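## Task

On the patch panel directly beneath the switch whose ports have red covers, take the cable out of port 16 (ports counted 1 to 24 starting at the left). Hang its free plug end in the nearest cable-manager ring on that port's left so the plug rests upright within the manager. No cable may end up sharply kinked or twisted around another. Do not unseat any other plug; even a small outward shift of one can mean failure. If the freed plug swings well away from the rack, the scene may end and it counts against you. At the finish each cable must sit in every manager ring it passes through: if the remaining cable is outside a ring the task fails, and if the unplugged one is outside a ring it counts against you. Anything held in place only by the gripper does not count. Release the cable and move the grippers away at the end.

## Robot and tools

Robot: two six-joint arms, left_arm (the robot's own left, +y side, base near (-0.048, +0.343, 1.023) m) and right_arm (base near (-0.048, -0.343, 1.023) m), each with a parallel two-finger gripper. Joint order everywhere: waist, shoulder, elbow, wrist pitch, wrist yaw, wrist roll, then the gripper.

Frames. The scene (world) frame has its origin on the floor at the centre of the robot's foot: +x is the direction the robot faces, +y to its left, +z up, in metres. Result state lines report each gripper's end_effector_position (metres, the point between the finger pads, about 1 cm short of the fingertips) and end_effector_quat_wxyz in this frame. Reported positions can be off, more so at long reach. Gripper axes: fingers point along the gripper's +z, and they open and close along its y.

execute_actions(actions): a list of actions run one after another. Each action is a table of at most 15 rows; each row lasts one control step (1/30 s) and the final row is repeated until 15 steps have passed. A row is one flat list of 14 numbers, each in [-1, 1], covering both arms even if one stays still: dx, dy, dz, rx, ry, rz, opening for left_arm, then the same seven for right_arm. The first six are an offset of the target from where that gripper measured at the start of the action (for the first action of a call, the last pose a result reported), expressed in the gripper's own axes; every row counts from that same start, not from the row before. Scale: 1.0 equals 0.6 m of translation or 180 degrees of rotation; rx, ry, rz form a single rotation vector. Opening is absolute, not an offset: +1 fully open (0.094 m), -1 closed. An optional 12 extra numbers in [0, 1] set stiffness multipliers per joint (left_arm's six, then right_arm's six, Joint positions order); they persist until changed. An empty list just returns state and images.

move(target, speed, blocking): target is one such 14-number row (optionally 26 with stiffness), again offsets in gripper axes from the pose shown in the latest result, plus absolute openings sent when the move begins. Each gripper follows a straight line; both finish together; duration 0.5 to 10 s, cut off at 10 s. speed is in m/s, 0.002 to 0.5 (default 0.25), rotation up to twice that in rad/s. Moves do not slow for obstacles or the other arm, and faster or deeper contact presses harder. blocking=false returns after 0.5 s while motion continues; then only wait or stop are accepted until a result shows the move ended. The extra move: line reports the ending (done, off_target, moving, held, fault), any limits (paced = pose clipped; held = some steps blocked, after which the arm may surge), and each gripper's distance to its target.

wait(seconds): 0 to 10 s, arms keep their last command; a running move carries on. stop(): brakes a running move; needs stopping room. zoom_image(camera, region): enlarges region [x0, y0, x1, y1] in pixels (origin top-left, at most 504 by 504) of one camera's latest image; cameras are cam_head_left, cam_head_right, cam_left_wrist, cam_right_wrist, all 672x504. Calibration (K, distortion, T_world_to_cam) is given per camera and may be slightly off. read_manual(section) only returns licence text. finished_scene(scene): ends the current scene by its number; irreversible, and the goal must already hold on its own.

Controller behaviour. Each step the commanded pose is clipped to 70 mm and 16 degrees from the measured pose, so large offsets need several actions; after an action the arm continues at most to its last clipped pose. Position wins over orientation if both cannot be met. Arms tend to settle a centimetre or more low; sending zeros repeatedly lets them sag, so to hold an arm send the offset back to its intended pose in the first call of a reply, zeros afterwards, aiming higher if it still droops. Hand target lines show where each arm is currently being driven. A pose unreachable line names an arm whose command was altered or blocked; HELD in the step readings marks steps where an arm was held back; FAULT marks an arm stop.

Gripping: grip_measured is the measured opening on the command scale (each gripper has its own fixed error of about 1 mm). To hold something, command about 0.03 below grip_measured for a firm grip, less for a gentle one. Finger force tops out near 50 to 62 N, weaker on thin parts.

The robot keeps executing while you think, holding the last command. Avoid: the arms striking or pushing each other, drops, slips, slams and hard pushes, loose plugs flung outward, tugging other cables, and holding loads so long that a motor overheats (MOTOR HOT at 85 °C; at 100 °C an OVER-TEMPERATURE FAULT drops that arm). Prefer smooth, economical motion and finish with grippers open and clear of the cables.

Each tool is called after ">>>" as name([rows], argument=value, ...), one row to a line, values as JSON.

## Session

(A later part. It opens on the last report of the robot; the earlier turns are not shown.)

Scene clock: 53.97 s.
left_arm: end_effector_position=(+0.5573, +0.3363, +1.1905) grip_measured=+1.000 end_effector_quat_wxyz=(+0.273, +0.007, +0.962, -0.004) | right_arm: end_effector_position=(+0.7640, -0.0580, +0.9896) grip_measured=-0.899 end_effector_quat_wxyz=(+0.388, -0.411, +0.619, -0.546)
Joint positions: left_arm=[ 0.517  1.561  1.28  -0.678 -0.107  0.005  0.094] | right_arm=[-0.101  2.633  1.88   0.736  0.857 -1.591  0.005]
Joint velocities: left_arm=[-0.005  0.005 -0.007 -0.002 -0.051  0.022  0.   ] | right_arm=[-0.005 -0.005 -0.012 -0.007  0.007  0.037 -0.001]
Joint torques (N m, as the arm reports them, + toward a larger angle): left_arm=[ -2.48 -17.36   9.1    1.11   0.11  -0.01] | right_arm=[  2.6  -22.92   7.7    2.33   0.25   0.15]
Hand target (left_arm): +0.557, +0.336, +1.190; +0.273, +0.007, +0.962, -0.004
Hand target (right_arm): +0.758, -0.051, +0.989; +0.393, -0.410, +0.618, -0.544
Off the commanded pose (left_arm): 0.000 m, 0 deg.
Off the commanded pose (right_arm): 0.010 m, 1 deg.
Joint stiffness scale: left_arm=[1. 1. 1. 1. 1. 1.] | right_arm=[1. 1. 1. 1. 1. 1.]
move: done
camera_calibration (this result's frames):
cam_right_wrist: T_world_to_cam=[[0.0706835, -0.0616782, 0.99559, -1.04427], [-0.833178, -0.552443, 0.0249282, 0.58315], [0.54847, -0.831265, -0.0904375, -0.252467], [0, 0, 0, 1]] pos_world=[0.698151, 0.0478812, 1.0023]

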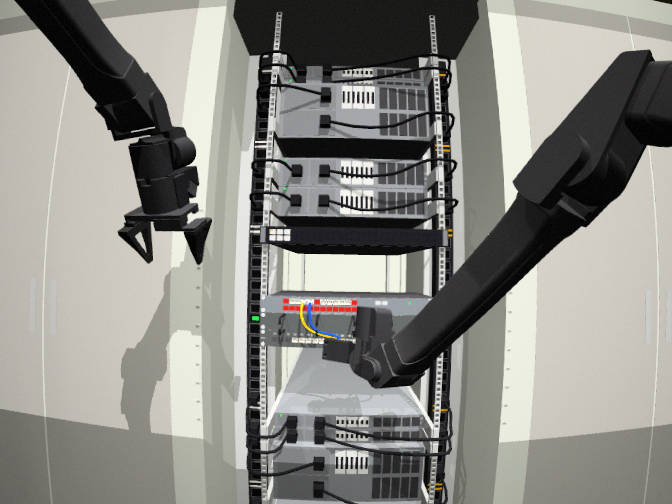

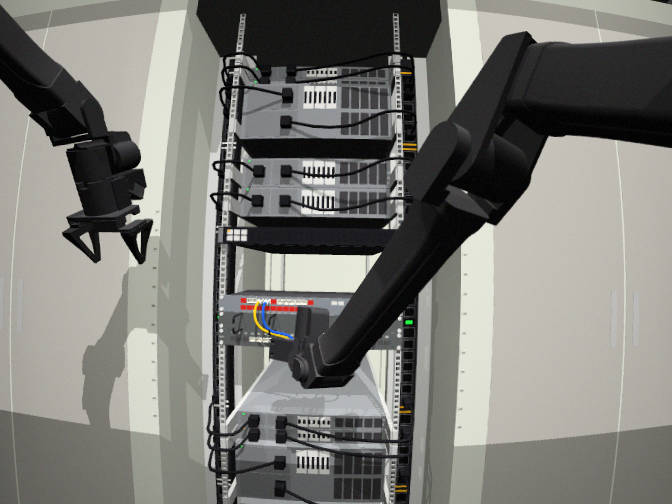

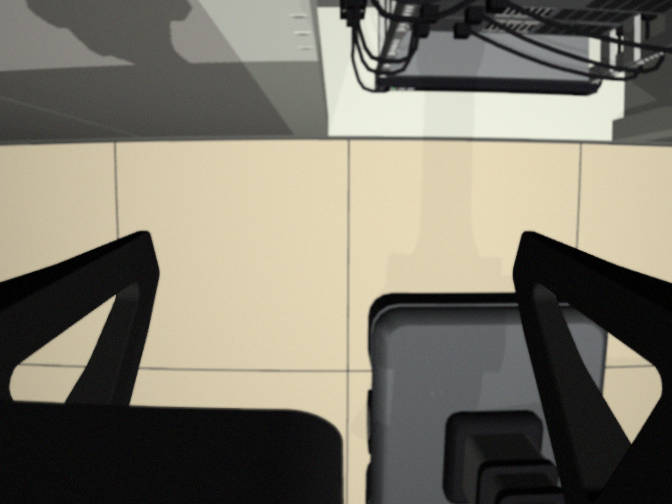

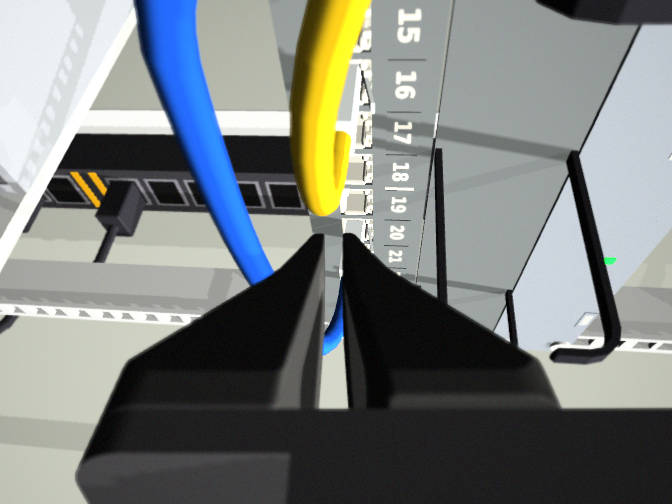

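>>> move(target=[0,0,0,0,0,0,1,-0.045,0.02,0.0,0,-0.02,-0.02,-0.55], speed=0.03)

>>> move(target=[0,0,0,0,0,0,1,0.0,0.03,0.06,0,0,0,-0.55], speed=0.03)

Scene clock: 56.80 s.
left_arm: end_effector_position=(+0.5573, +0.3363, +1.1905) grip_measured=+1.000 end_effector_quat_wxyz=(+0.273, +0.007, +0.962, -0.004) | right_arm: end_effector_position=(+0.7707, -0.0490, +0.9937) grip_measured=-0.552 end_effector_quat_wxyz=(+0.392, -0.434, +0.600, -0.546)
Joint positions: left_arm=[ 0.517  1.561  1.28  -0.678 -0.107  0.005  0.094] | right_arm=[-0.101  2.638  1.9    0.727  0.813 -1.635  0.021]
Joint velocities: left_arm=[-0.015 -0.015 -0.002 -0.007 -0.022 -0.022  0.   ] | right_arm=[-0.005 -0.005 -0.002 -0.012 -0.037 -0.022 -0.   ]
Joint torques (N m, as the arm reports them, + toward a larger angle): left_arm=[ -2.25 -17.37   9.13   1.17   0.1   -0.02] | right_arm=[  3.73 -19.75  12.75   1.29  -0.16  -0.04]
Hand target (left_arm): +0.557, +0.336, +1.190; +0.273, +0.007, +0.962, -0.004
Hand target (right_arm): +0.771, -0.032, +0.980; +0.390, -0.447, +0.592, -0.545
Off the commanded pose (left_arm): 0.000 m, 0 deg.
Off the commanded pose (right_arm): 0.023 m, 2 deg.
Joint stiffness scale: left_arm=[1. 1. 1. 1. 1. 1.] | right_arm=[1. 1. 1. 1. 1. 1.]
move: off_target (right_arm)
camera_calibration (this result's frames):
cam_right_wrist: T_world_to_cam=[[0.0781401, -0.022751, 0.996683, -1.0532], [-0.80551, -0.590497, 0.049673, 0.545851], [0.587408, -0.806719, -0.0644677, -0.303006], [0, 0, 0, 1]] pos_world=[0.699974, 0.0539212, 1.00305]

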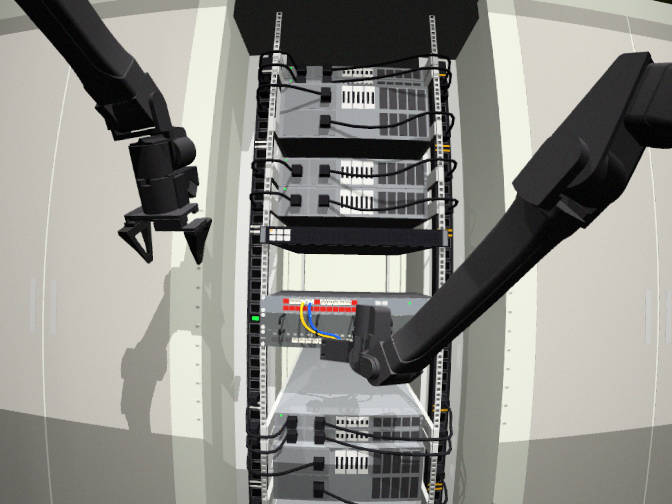

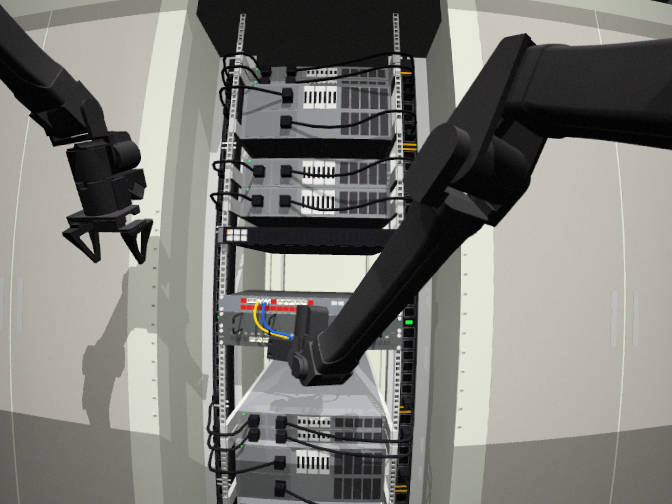

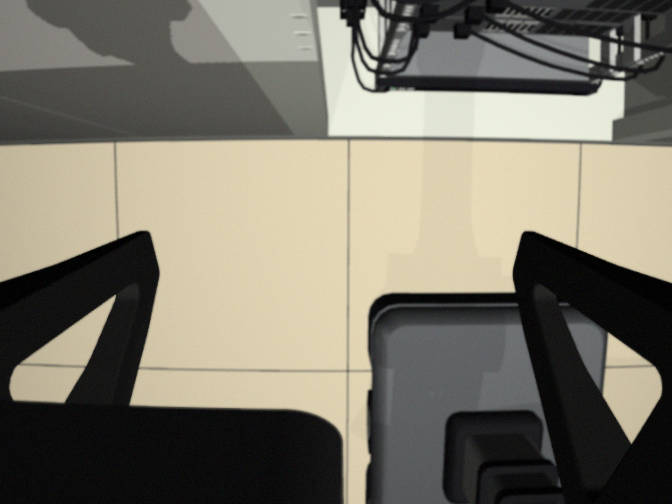

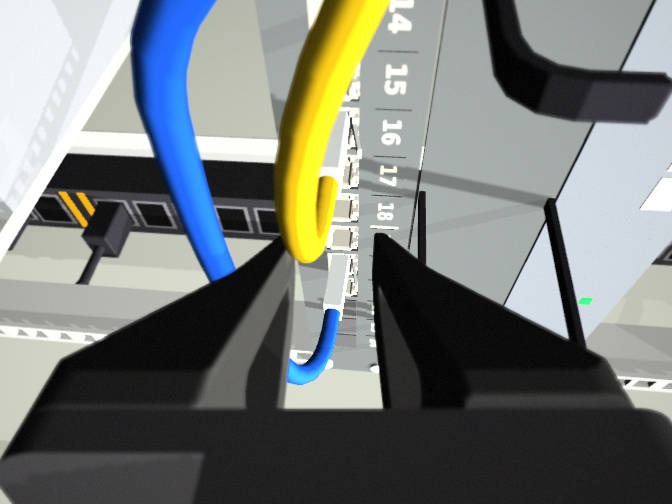

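Scene clock: 58.40 s.
left_arm: end_effector_position=(+0.5573, +0.3363, +1.1905) grip_measured=+1.000 end_effector_quat_wxyz=(+0.273, +0.007, +0.962, -0.004) | right_arm: end_effector_position=(+0.7900, -0.0432, +0.9943) grip_measured=-0.552 end_effector_quat_wxyz=(+0.404, -0.434, +0.595, -0.543)
Joint positions: left_arm=[ 0.517  1.561  1.28  -0.678 -0.107  0.005  0.094] | right_arm=[-0.109  2.68   1.99   0.693  0.782 -1.635  0.021]
Joint velocities: left_arm=[-0.005 -0.005 -0.012 -0.002 -0.007  0.066  0.   ] | right_arm=[-0.005 -0.005 -0.002  0.002  0.022  0.037 -0.001]
Joint torques (N m, as the arm reports them, + toward a larger angle): left_arm=[ -2.31 -17.28   9.07   1.17   0.11  -0.02] | right_arm=[ -0.36 -20.19  13.06   1.13  -0.12   0.11]
Hand target (left_arm): +0.557, +0.336, +1.190; +0.273, +0.007, +0.962, -0.004
Hand target (right_arm): +0.801, -0.060, +0.973; +0.392, -0.434, +0.600, -0.546
Off the commanded pose (left_arm): 0.000 m, 0 deg.
Off the commanded pose (right_arm): 0.031 m, 2 deg.
Joint stiffness scale: left_arm=[1. 1. 1. 1. 1. 1.] | right_arm=[1. 1. 1. 1. 1. 1.]
move: off_target (right_arm)
camera_calibration (this result's frames):
cam_right_wrist: T_world_to_cam=[[0.0642594, -0.0292501, 0.997504, -1.04537], [-0.793652, -0.60746, 0.0333145, 0.570941], [0.604969, -0.793812, -0.0622494, -0.325027], [0, 0, 0, 1]] pos_world=[0.716934, 0.0582367, 1.00351]

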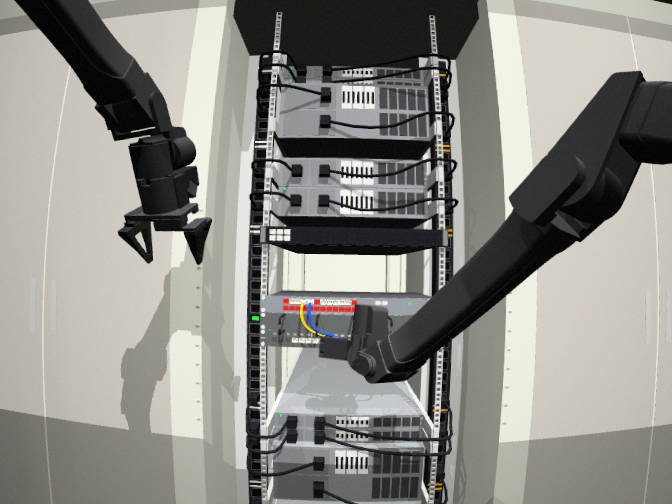

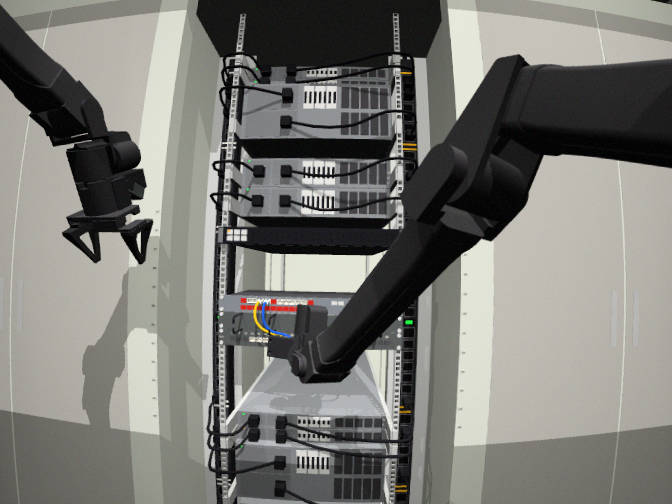

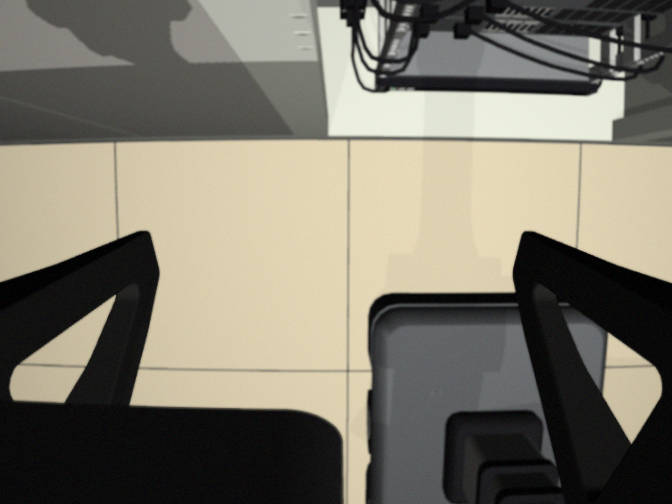

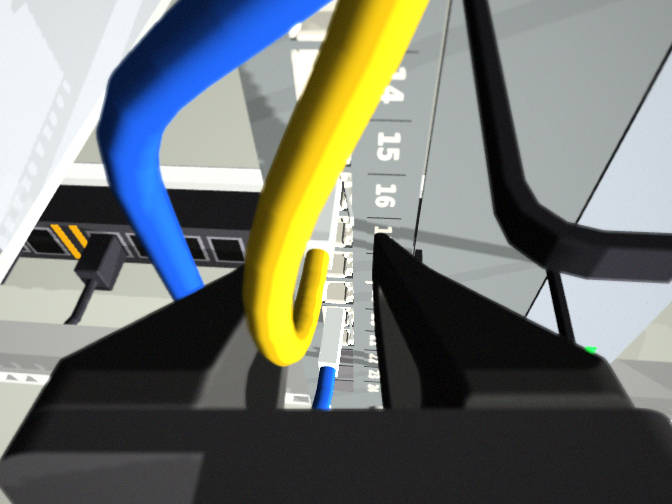

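>>> move(target=[0,0,0,0,0,0,1,0.01,0.05,0.07,0,0.01,0,-0.55], speed=0.03)

>>> move(target=[0,0,0,0,0,0,1,0.01,0.04,0.05,0,0.01,0,-0.6], speed=0.03)

Scene clock: 60.90 s.
left_arm: end_effector_position=(+0.5573, +0.3363, +1.1905) grip_measured=+1.000 end_effector_quat_wxyz=(+0.273, +0.007, +0.962, -0.004) | right_arm: end_effector_position=(+0.8051, -0.0408, +0.9945) grip_measured=-0.552 end_effector_quat_wxyz=(+0.407, -0.421, +0.597, -0.548)
Joint positions: left_arm=[ 0.517  1.561  1.28  -0.678 -0.107  0.005  0.094] | right_arm=[-0.113  2.73   2.089  0.67   0.793 -1.635  0.021]
Joint velocities: left_arm=[ 0.005 -0.005  0.017 -0.002 -0.051 -0.022  0.   ] | right_arm=[-0.005 -0.015 -0.002  0.007  0.007  0.022  0.   ]
Joint torques (N m, as the arm reports them, + toward a larger angle): left_arm=[ -2.29 -17.71   9.05   1.16   0.12  -0.02] | right_arm=[ -0.65 -19.32  15.51   0.8   -0.83   0.11]
Hand target (left_arm): +0.557, +0.336, +1.190; +0.273, +0.007, +0.962, -0.004
Hand target (right_arm): +0.819, -0.062, +0.963; +0.395, -0.426, +0.601, -0.549
Off the commanded pose (left_arm): 0.000 m, 0 deg.
Off the commanded pose (right_arm): 0.044 m, 2 deg.
Joint stiffness scale: left_arm=[1. 1. 1. 1. 1. 1.] | right_arm=[1. 1. 1. 1. 1. 1.]
move: off_target (right_arm)
camera_calibration (this result's frames):
cam_right_wrist: T_world_to_cam=[[0.0425968, -0.0410514, 0.998249, -1.03025], [-0.804916, -0.593306, 0.00994816, 0.61728], [0.591858, -0.80393, -0.0583159, -0.326061], [0, 0, 0, 1]] pos_world=[0.733726, 0.0618125, 1.00329]

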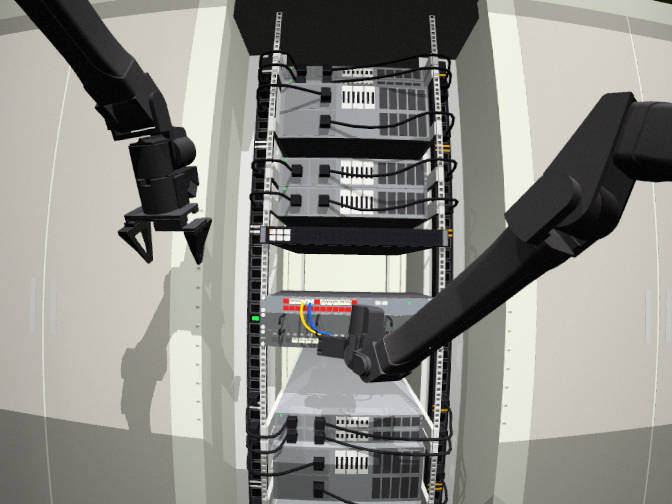

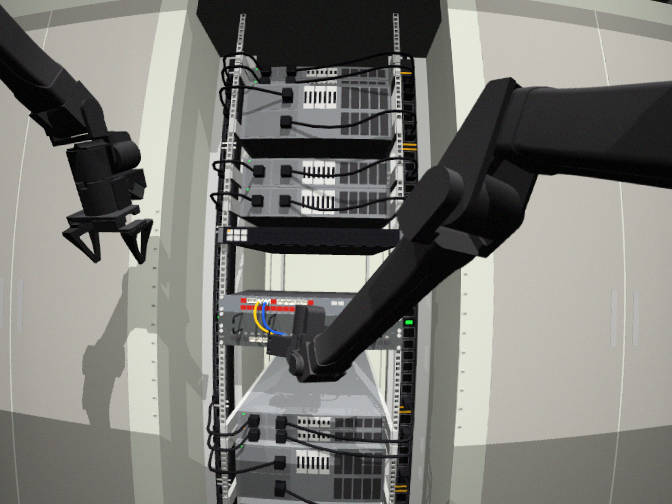

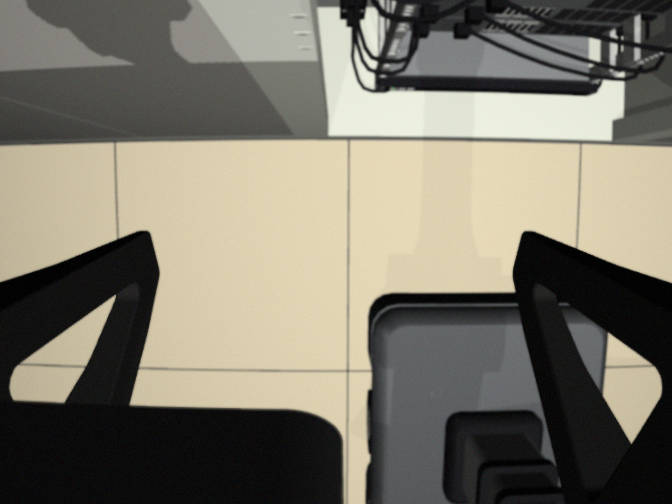

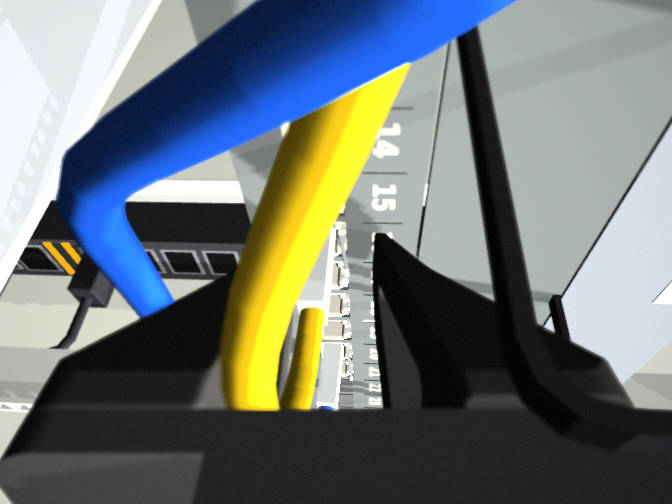

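Scene clock: 62.43 s.
left_arm: end_effector_position=(+0.5573, +0.3363, +1.1905) grip_measured=+1.000 end_effector_quat_wxyz=(+0.273, +0.007, +0.962, -0.004) | right_arm: end_effector_position=(+0.8053, -0.0398, +0.9955) grip_measured=-0.599 end_effector_quat_wxyz=(+0.403, -0.407, +0.604, -0.555)
Joint positions: left_arm=[ 0.517  1.561  1.28  -0.678 -0.107  0.005  0.094] | right_arm=[-0.107  2.748  2.121  0.672  0.832 -1.635  0.019]
Joint velocities: left_arm=[-0.015 -0.005 -0.012 -0.012 -0.007 -0.007  0.   ] | right_arm=[ 0.005 -0.034 -0.012  0.002  0.066 -0.066 -0.001]
Joint torques (N m, as the arm reports them, + toward a larger angle): left_arm=[ -2.28 -17.22   9.12   1.16   0.1   -0.01] | right_arm=[ -0.62 -19.56  16.73   0.59  -1.59   0.13]
Hand target (left_arm): +0.557, +0.336, +1.190; +0.273, +0.007, +0.962, -0.004
Hand target (right_arm): +0.823, -0.057, +0.970; +0.398, -0.413, +0.604, -0.553
Off the commanded pose (left_arm): 0.000 m, 0 deg.
Off the commanded pose (right_arm): 0.040 m, 1 deg.
Joint stiffness scale: left_arm=[1. 1. 1. 1. 1. 1.] | right_arm=[1. 1. 1. 1. 1. 1.]
move: off_target (right_arm)
camera_calibration (this result's frames):
cam_right_wrist: T_world_to_cam=[[0.0302704, -0.0490291, 0.998339, -1.02164], [-0.824678, -0.565596, -0.00277195, 0.647712], [0.564792, -0.823224, -0.057554, -0.305026], [0, 0, 0, 1]] pos_world=[0.737356, 0.0651481, 1.00418]

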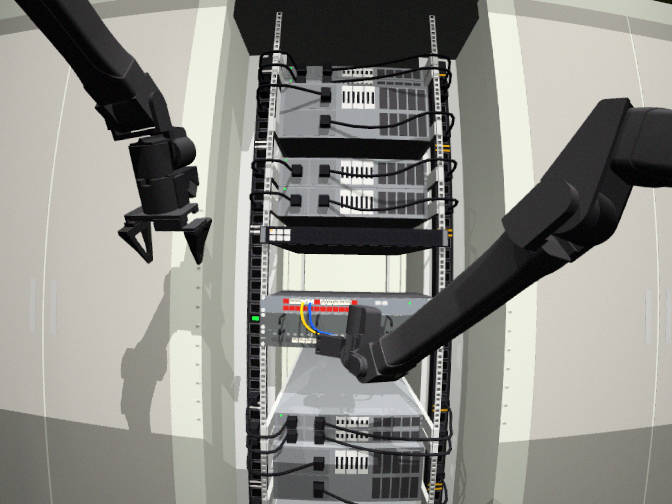

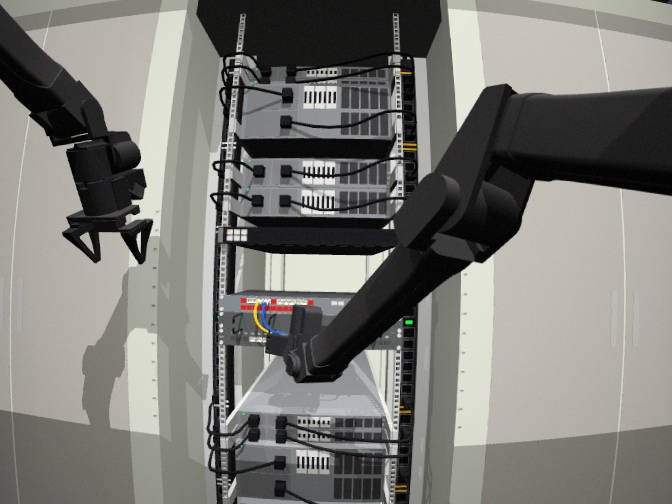

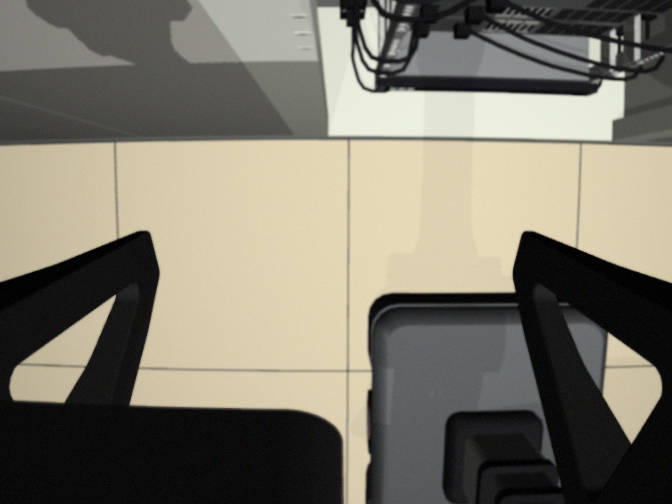

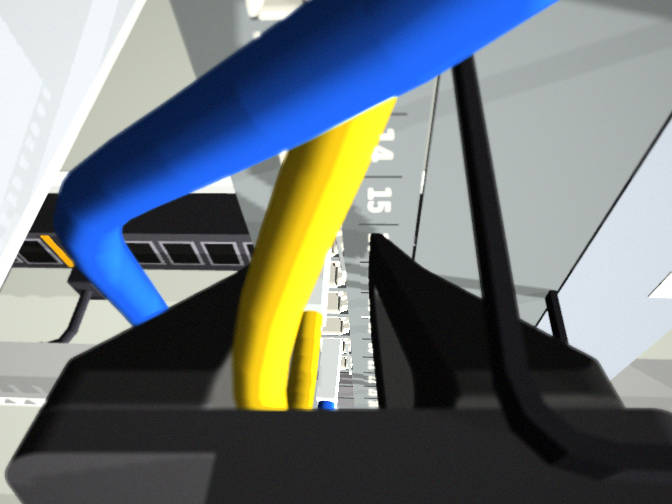

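>>> move(target=[0,0,0,0,0,0,1,0.0,0.03,0.0,0,0,0,-0.93], speed=0.03)

>>> move(target=[0,0,0,0,0,0,1,0.005,0.01,-0.05,0,0,0,-0.93], speed=0.02)

Scene clock: 63.67 s.
left_arm: end_effector_position=(+0.5573, +0.3363, +1.1905) grip_measured=+1.000 end_effector_quat_wxyz=(+0.273, +0.007, +0.962, -0.004) | right_arm: end_effector_position=(+0.8035, -0.0382, +0.9923) grip_measured=-0.883 end_effector_quat_wxyz=(+0.401, -0.409, +0.604, -0.555)
Joint positions: left_arm=[ 0.517  1.561  1.28  -0.678 -0.107  0.005  0.094] | right_arm=[-0.105  2.75   2.119  0.673  0.833 -1.636  0.005]
Joint velocities: left_arm=[ 0.005 -0.015 -0.002 -0.002 -0.051 -0.037  0.   ] | right_arm=[-0.015 -0.015  0.007 -0.007 -0.066  0.051 -0.001]
Joint torques (N m, as the arm reports them, + toward a larger angle): left_arm=[ -2.15 -17.5    9.14   1.19   0.11  -0.01] | right_arm=[  2.04 -21.79  11.65   2.24  -0.09   0.13]
Hand target (left_arm): +0.557, +0.336, +1.190; +0.273, +0.007, +0.962, -0.004
Hand target (right_arm): +0.804, -0.039, +0.978; +0.403, -0.407, +0.604, -0.555
Off the commanded pose (left_arm): 0.000 m, 0 deg.
Off the commanded pose (right_arm): 0.015 m, 0 deg.
Joint stiffness scale: left_arm=[1. 1. 1. 1. 1. 1.] | right_arm=[1. 1. 1. 1. 1. 1.]
move: off_target (right_arm)
camera_calibration (this result's frames):
cam_right_wrist: T_world_to_cam=[[0.0342411, -0.046451, 0.998334, -1.02138], [-0.82396, -0.566645, 0.00189521, 0.641839], [0.565613, -0.822652, -0.0576763, -0.303395], [0, 0, 0, 1]] pos_world=[0.735427, 0.0666618, 1.00096]

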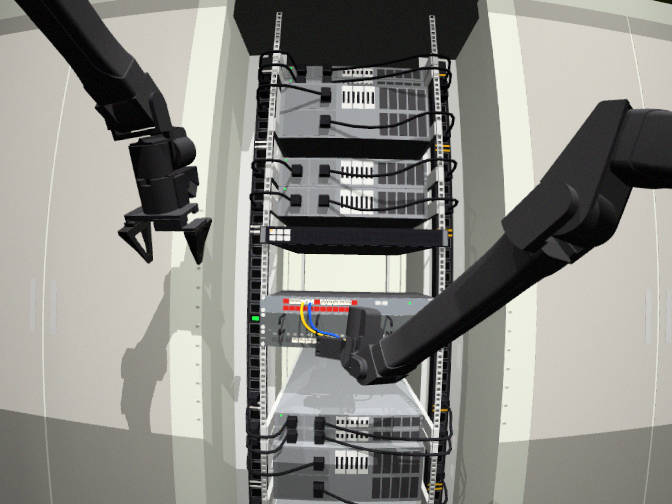

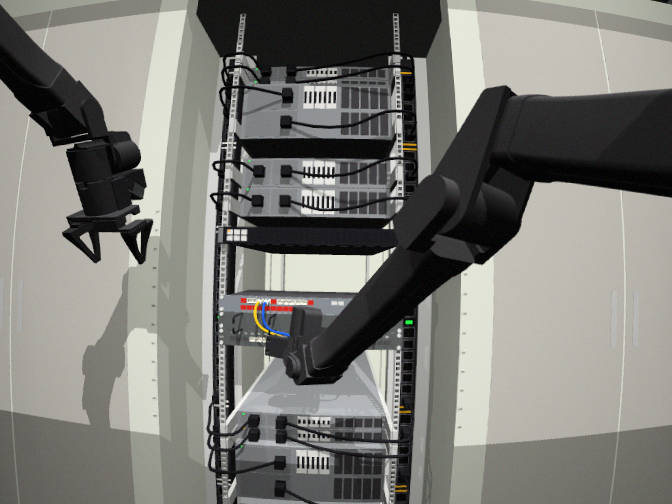

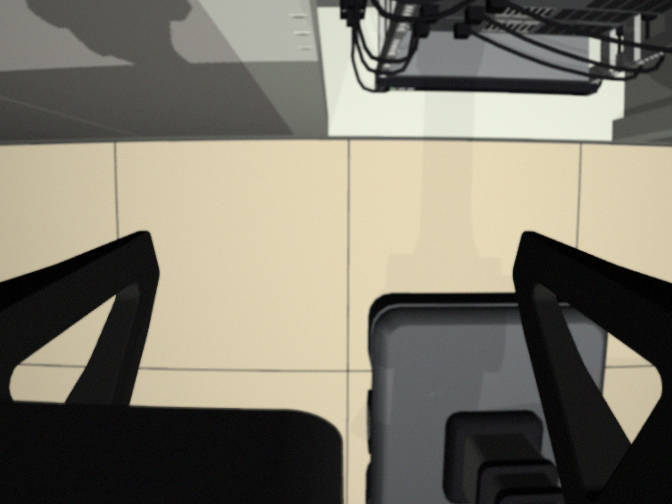

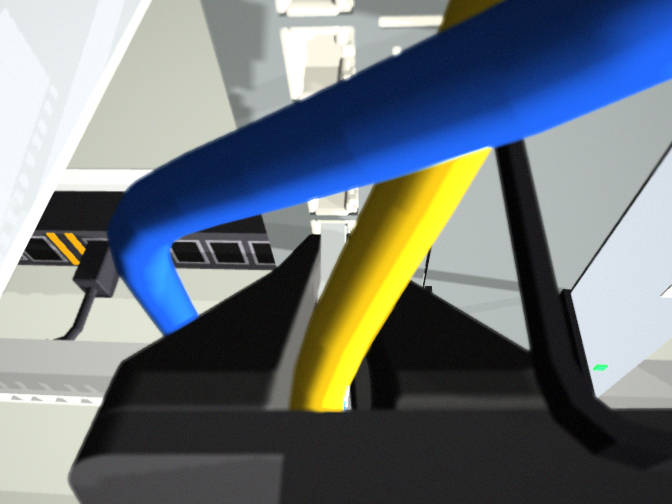

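Scene clock: 65.43 s.
left_arm: end_effector_position=(+0.5573, +0.3363, +1.1905) grip_measured=+1.000 end_effector_quat_wxyz=(+0.273, +0.007, +0.962, -0.004) | right_arm: end_effector_position=(+0.7834, -0.0428, +0.9919) grip_measured=-0.883 end_effector_quat_wxyz=(+0.399, -0.404, +0.606, -0.557)
Joint positions: left_arm=[ 0.517  1.561  1.28  -0.678 -0.107  0.005  0.094] | right_arm=[-0.096  2.707  2.014  0.738  0.855 -1.636  0.005]
Joint velocities: left_arm=[ 0.005 -0.005 -0.007  0.002  0.022 -0.081  0.   ] | right_arm=[-0.005 -0.005 -0.012  0.007 -0.037 -0.007 -0.   ]
Joint torques (N m, as the arm reports them, + toward a larger angle): left_arm=[ -2.4  -17.08   9.11   1.21   0.1   -0.01] | right_arm=[  3.6  -23.6    7.83   2.13   0.2    0.1 ]
Hand target (left_arm): +0.557, +0.336, +1.190; +0.273, +0.007, +0.962, -0.004
Hand target (right_arm): +0.774, -0.031, +0.988; +0.401, -0.409, +0.604, -0.555
Off the commanded pose (left_arm): 0.000 m, 0 deg.
Off the commanded pose (right_arm): 0.016 m, 1 deg.
Joint stiffness scale: left_arm=[1. 1. 1. 1. 1. 1.] | right_arm=[1. 1. 1. 1. 1. 1.]
move: off_target (right_arm)
camera_calibration (this result's frames):
cam_right_wrist: T_world_to_cam=[[0.0317025, -0.0485089, 0.99832, -1.01862], [-0.831437, -0.555619, -0.000594816, 0.631504], [0.554714, -0.830021, -0.0579466, -0.287331], [0, 0, 0, 1]] pos_world=[0.716735, 0.0629729, 1.00063]

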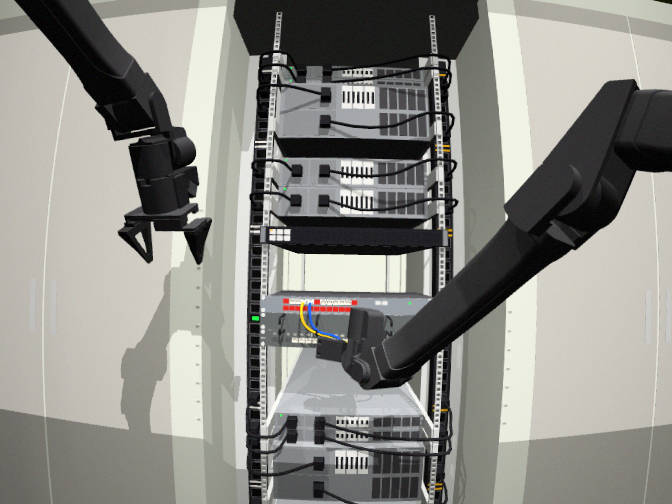

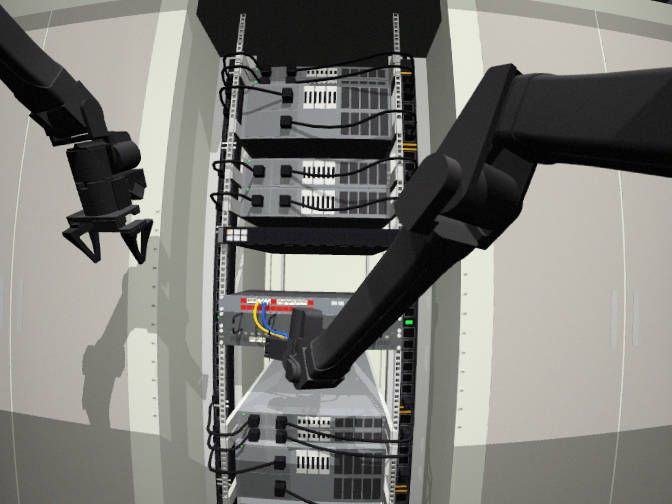

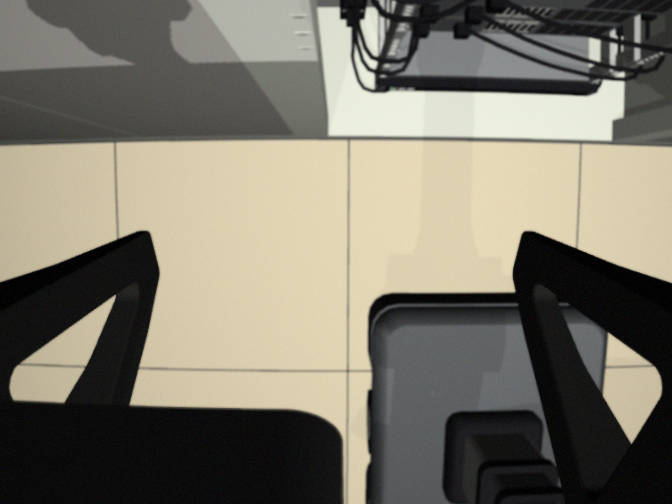

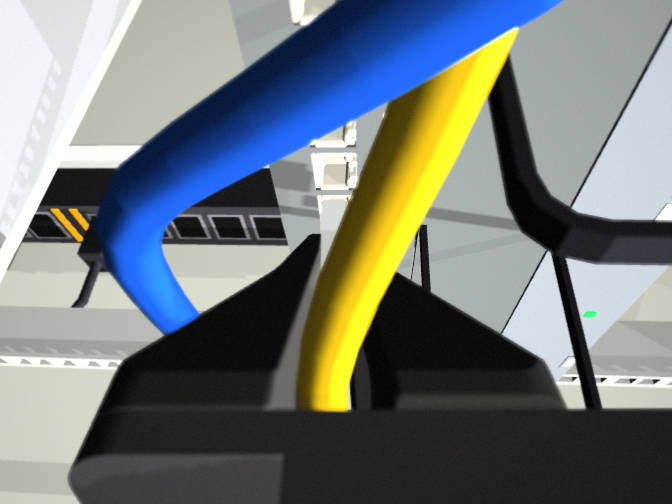

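>>> move(target=[0,0,0,0,0,0,1,-0.015,-0.01,-0.065,0,-0.02,0,-0.93], speed=0.03)

>>> move(target=[0,0,0,0,0,0,1,-0.01,-0.07,0,0,0,0,-0.93], speed=0.03)

Scene clock: 67.53 s.
left_arm: end_effector_position=(+0.5573, +0.3363, +1.1905) grip_measured=+1.000 end_effector_quat_wxyz=(+0.273, +0.007, +0.962, -0.004) | right_arm: end_effector_position=(+0.7594, -0.0400, +0.9948) grip_measured=-0.883 end_effector_quat_wxyz=(+0.404, -0.418, +0.599, -0.550)
Joint positions: left_arm=[ 0.517  1.561  1.28  -0.678 -0.107  0.005  0.094] | right_arm=[-0.082  2.643  1.883  0.791  0.835 -1.636  0.005]
Joint velocities: left_arm=[ 0.005 -0.015 -0.007  0.002 -0.037  0.037  0.   ] | right_arm=[ 0.005 -0.005  0.022 -0.007  0.007  0.022 -0.   ]
Joint torques (N m, as the arm reports them, + toward a larger angle): left_arm=[ -2.24 -17.64   9.12   1.2    0.1   -0.02] | right_arm=[  4.57 -23.26   7.57   2.44  -0.21   0.12]
Hand target (left_arm): +0.557, +0.336, +1.190; +0.273, +0.007, +0.962, -0.004
Hand target (right_arm): +0.750, -0.022, +1.000; +0.418, -0.421, +0.593, -0.544
Off the commanded pose (left_arm): 0.000 m, 0 deg.
Off the commanded pose (right_arm): 0.022 m, 2 deg.
Joint stiffness scale: left_arm=[1. 1. 1. 1. 1. 1.] | right_arm=[1. 1. 1. 1. 1. 1.]
move: off_target (right_arm)
camera_calibration (this result's frames):
cam_right_wrist: T_world_to_cam=[[0.0427483, -0.0415631, 0.998221, -1.02865], [-0.811213, -0.584659, 0.0103962, 0.585614], [0.583187, -0.810214, -0.0587097, -0.291592], [0, 0, 0, 1]] pos_world=[0.689084, 0.0633787, 1.00361]

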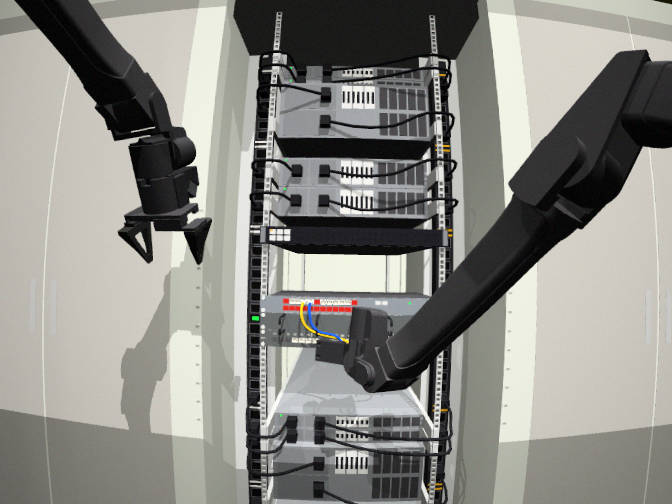

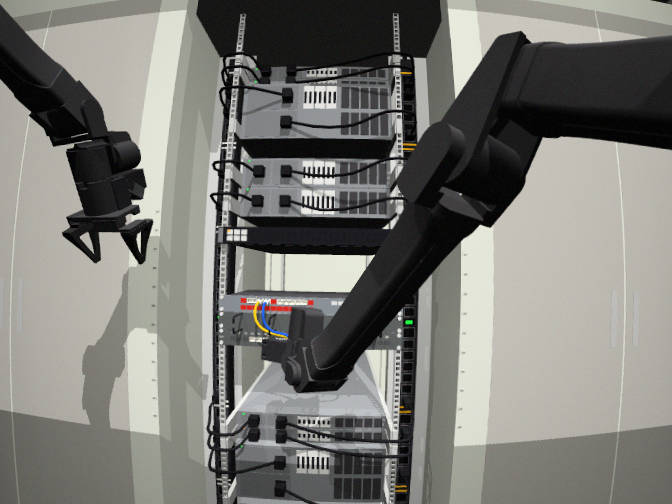

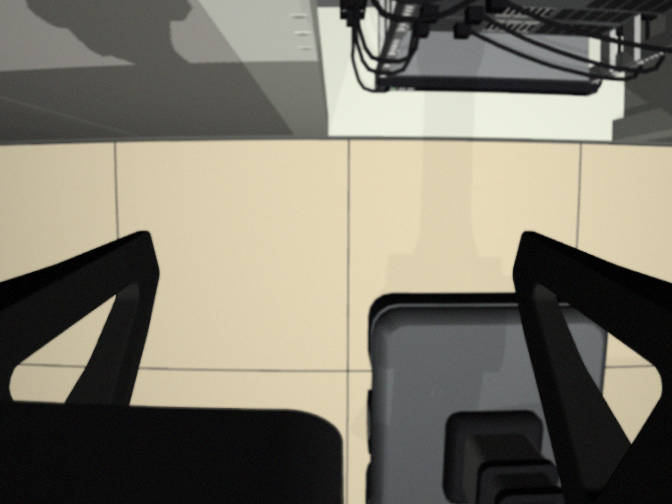

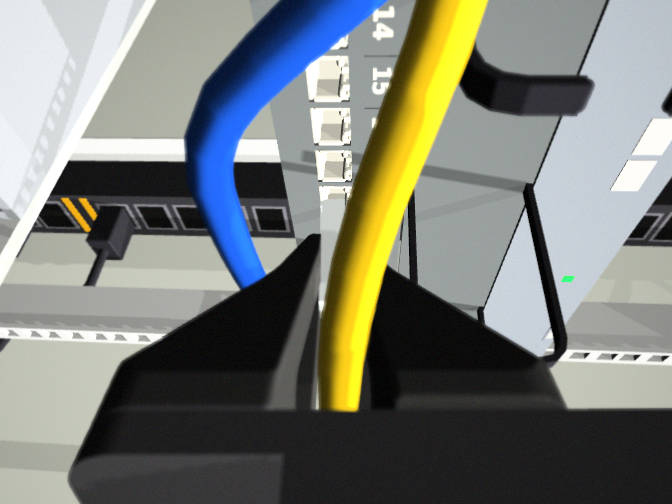

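Scene clock: 69.33 s.
left_arm: end_effector_position=(+0.5573, +0.3363, +1.1905) grip_measured=+1.000 end_effector_quat_wxyz=(+0.273, +0.007, +0.962, -0.004) | right_arm: end_effector_position=(+0.7657, -0.0420, +1.0306) grip_measured=-0.883 end_effector_quat_wxyz=(+0.403, -0.415, +0.601, -0.551)
Joint positions: left_arm=[ 0.517  1.561  1.28  -0.678 -0.107  0.005  0.094] | right_arm=[-0.082  2.584  1.874  0.744  0.842 -1.636  0.005]
Joint velocities: left_arm=[ 0.005 -0.015 -0.002 -0.012 -0.022 -0.037  0.   ] | right_arm=[-0.015 -0.005 -0.002 -0.017 -0.066  0.037 -0.001]
Joint torques (N m, as the arm reports them, + toward a larger angle): left_arm=[ -2.37 -17.53   9.11   1.21   0.11   0.  ] | right_arm=[  2.86 -23.65   8.5    1.72   0.04   0.11]
Hand target (left_arm): +0.557, +0.336, +1.190; +0.273, +0.007, +0.962, -0.004
Hand target (right_arm): +0.763, -0.037, +1.037; +0.405, -0.418, +0.599, -0.550
Off the commanded pose (left_arm): 0.000 m, 0 deg.
Off the commanded pose (right_arm): 0.009 m, 0 deg.
Joint stiffness scale: left_arm=[1. 1. 1. 1. 1. 1.] | right_arm=[1. 1. 1. 1. 1. 1.]
move: done
camera_calibration (this result's frames):
cam_right_wrist: T_world_to_cam=[[0.0398726, -0.0434637, 0.998259, -1.06268], [-0.815451, -0.578779, 0.00737113, 0.595833], [0.577451, -0.814325, -0.0585199, -0.290771], [0, 0, 0, 1]] pos_world=[0.69615, 0.0618855, 1.03943]

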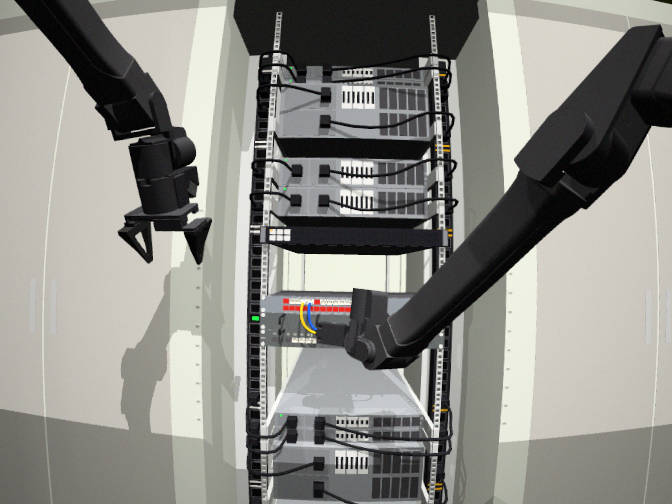

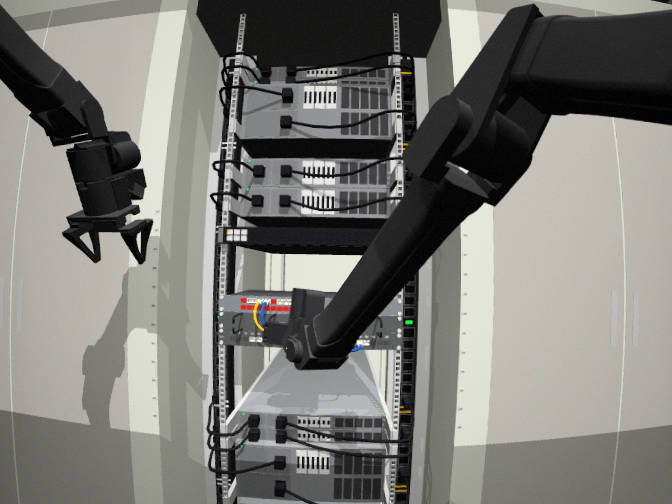

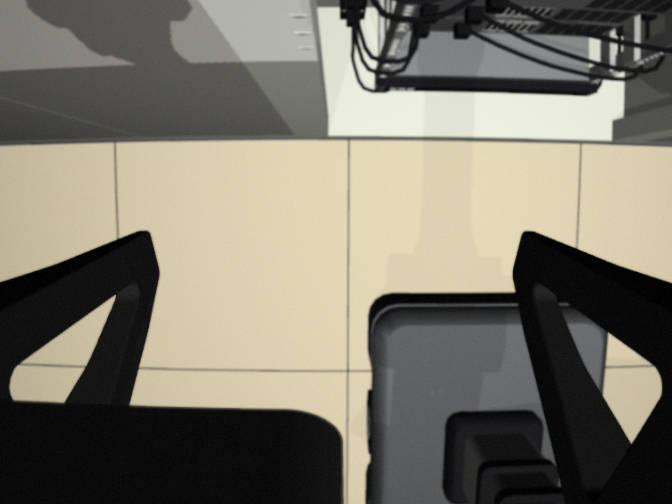

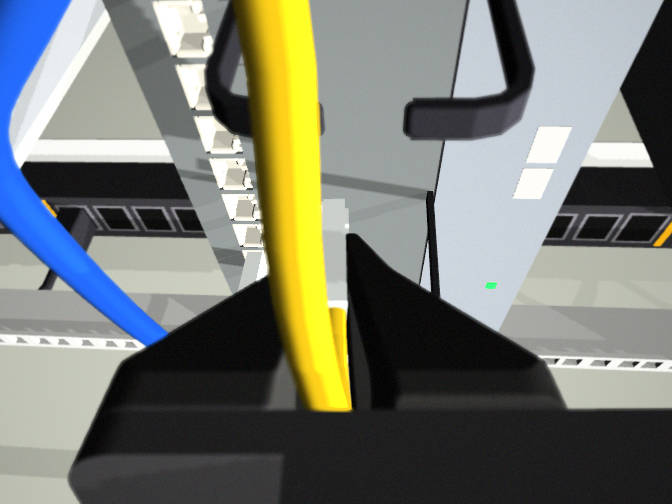

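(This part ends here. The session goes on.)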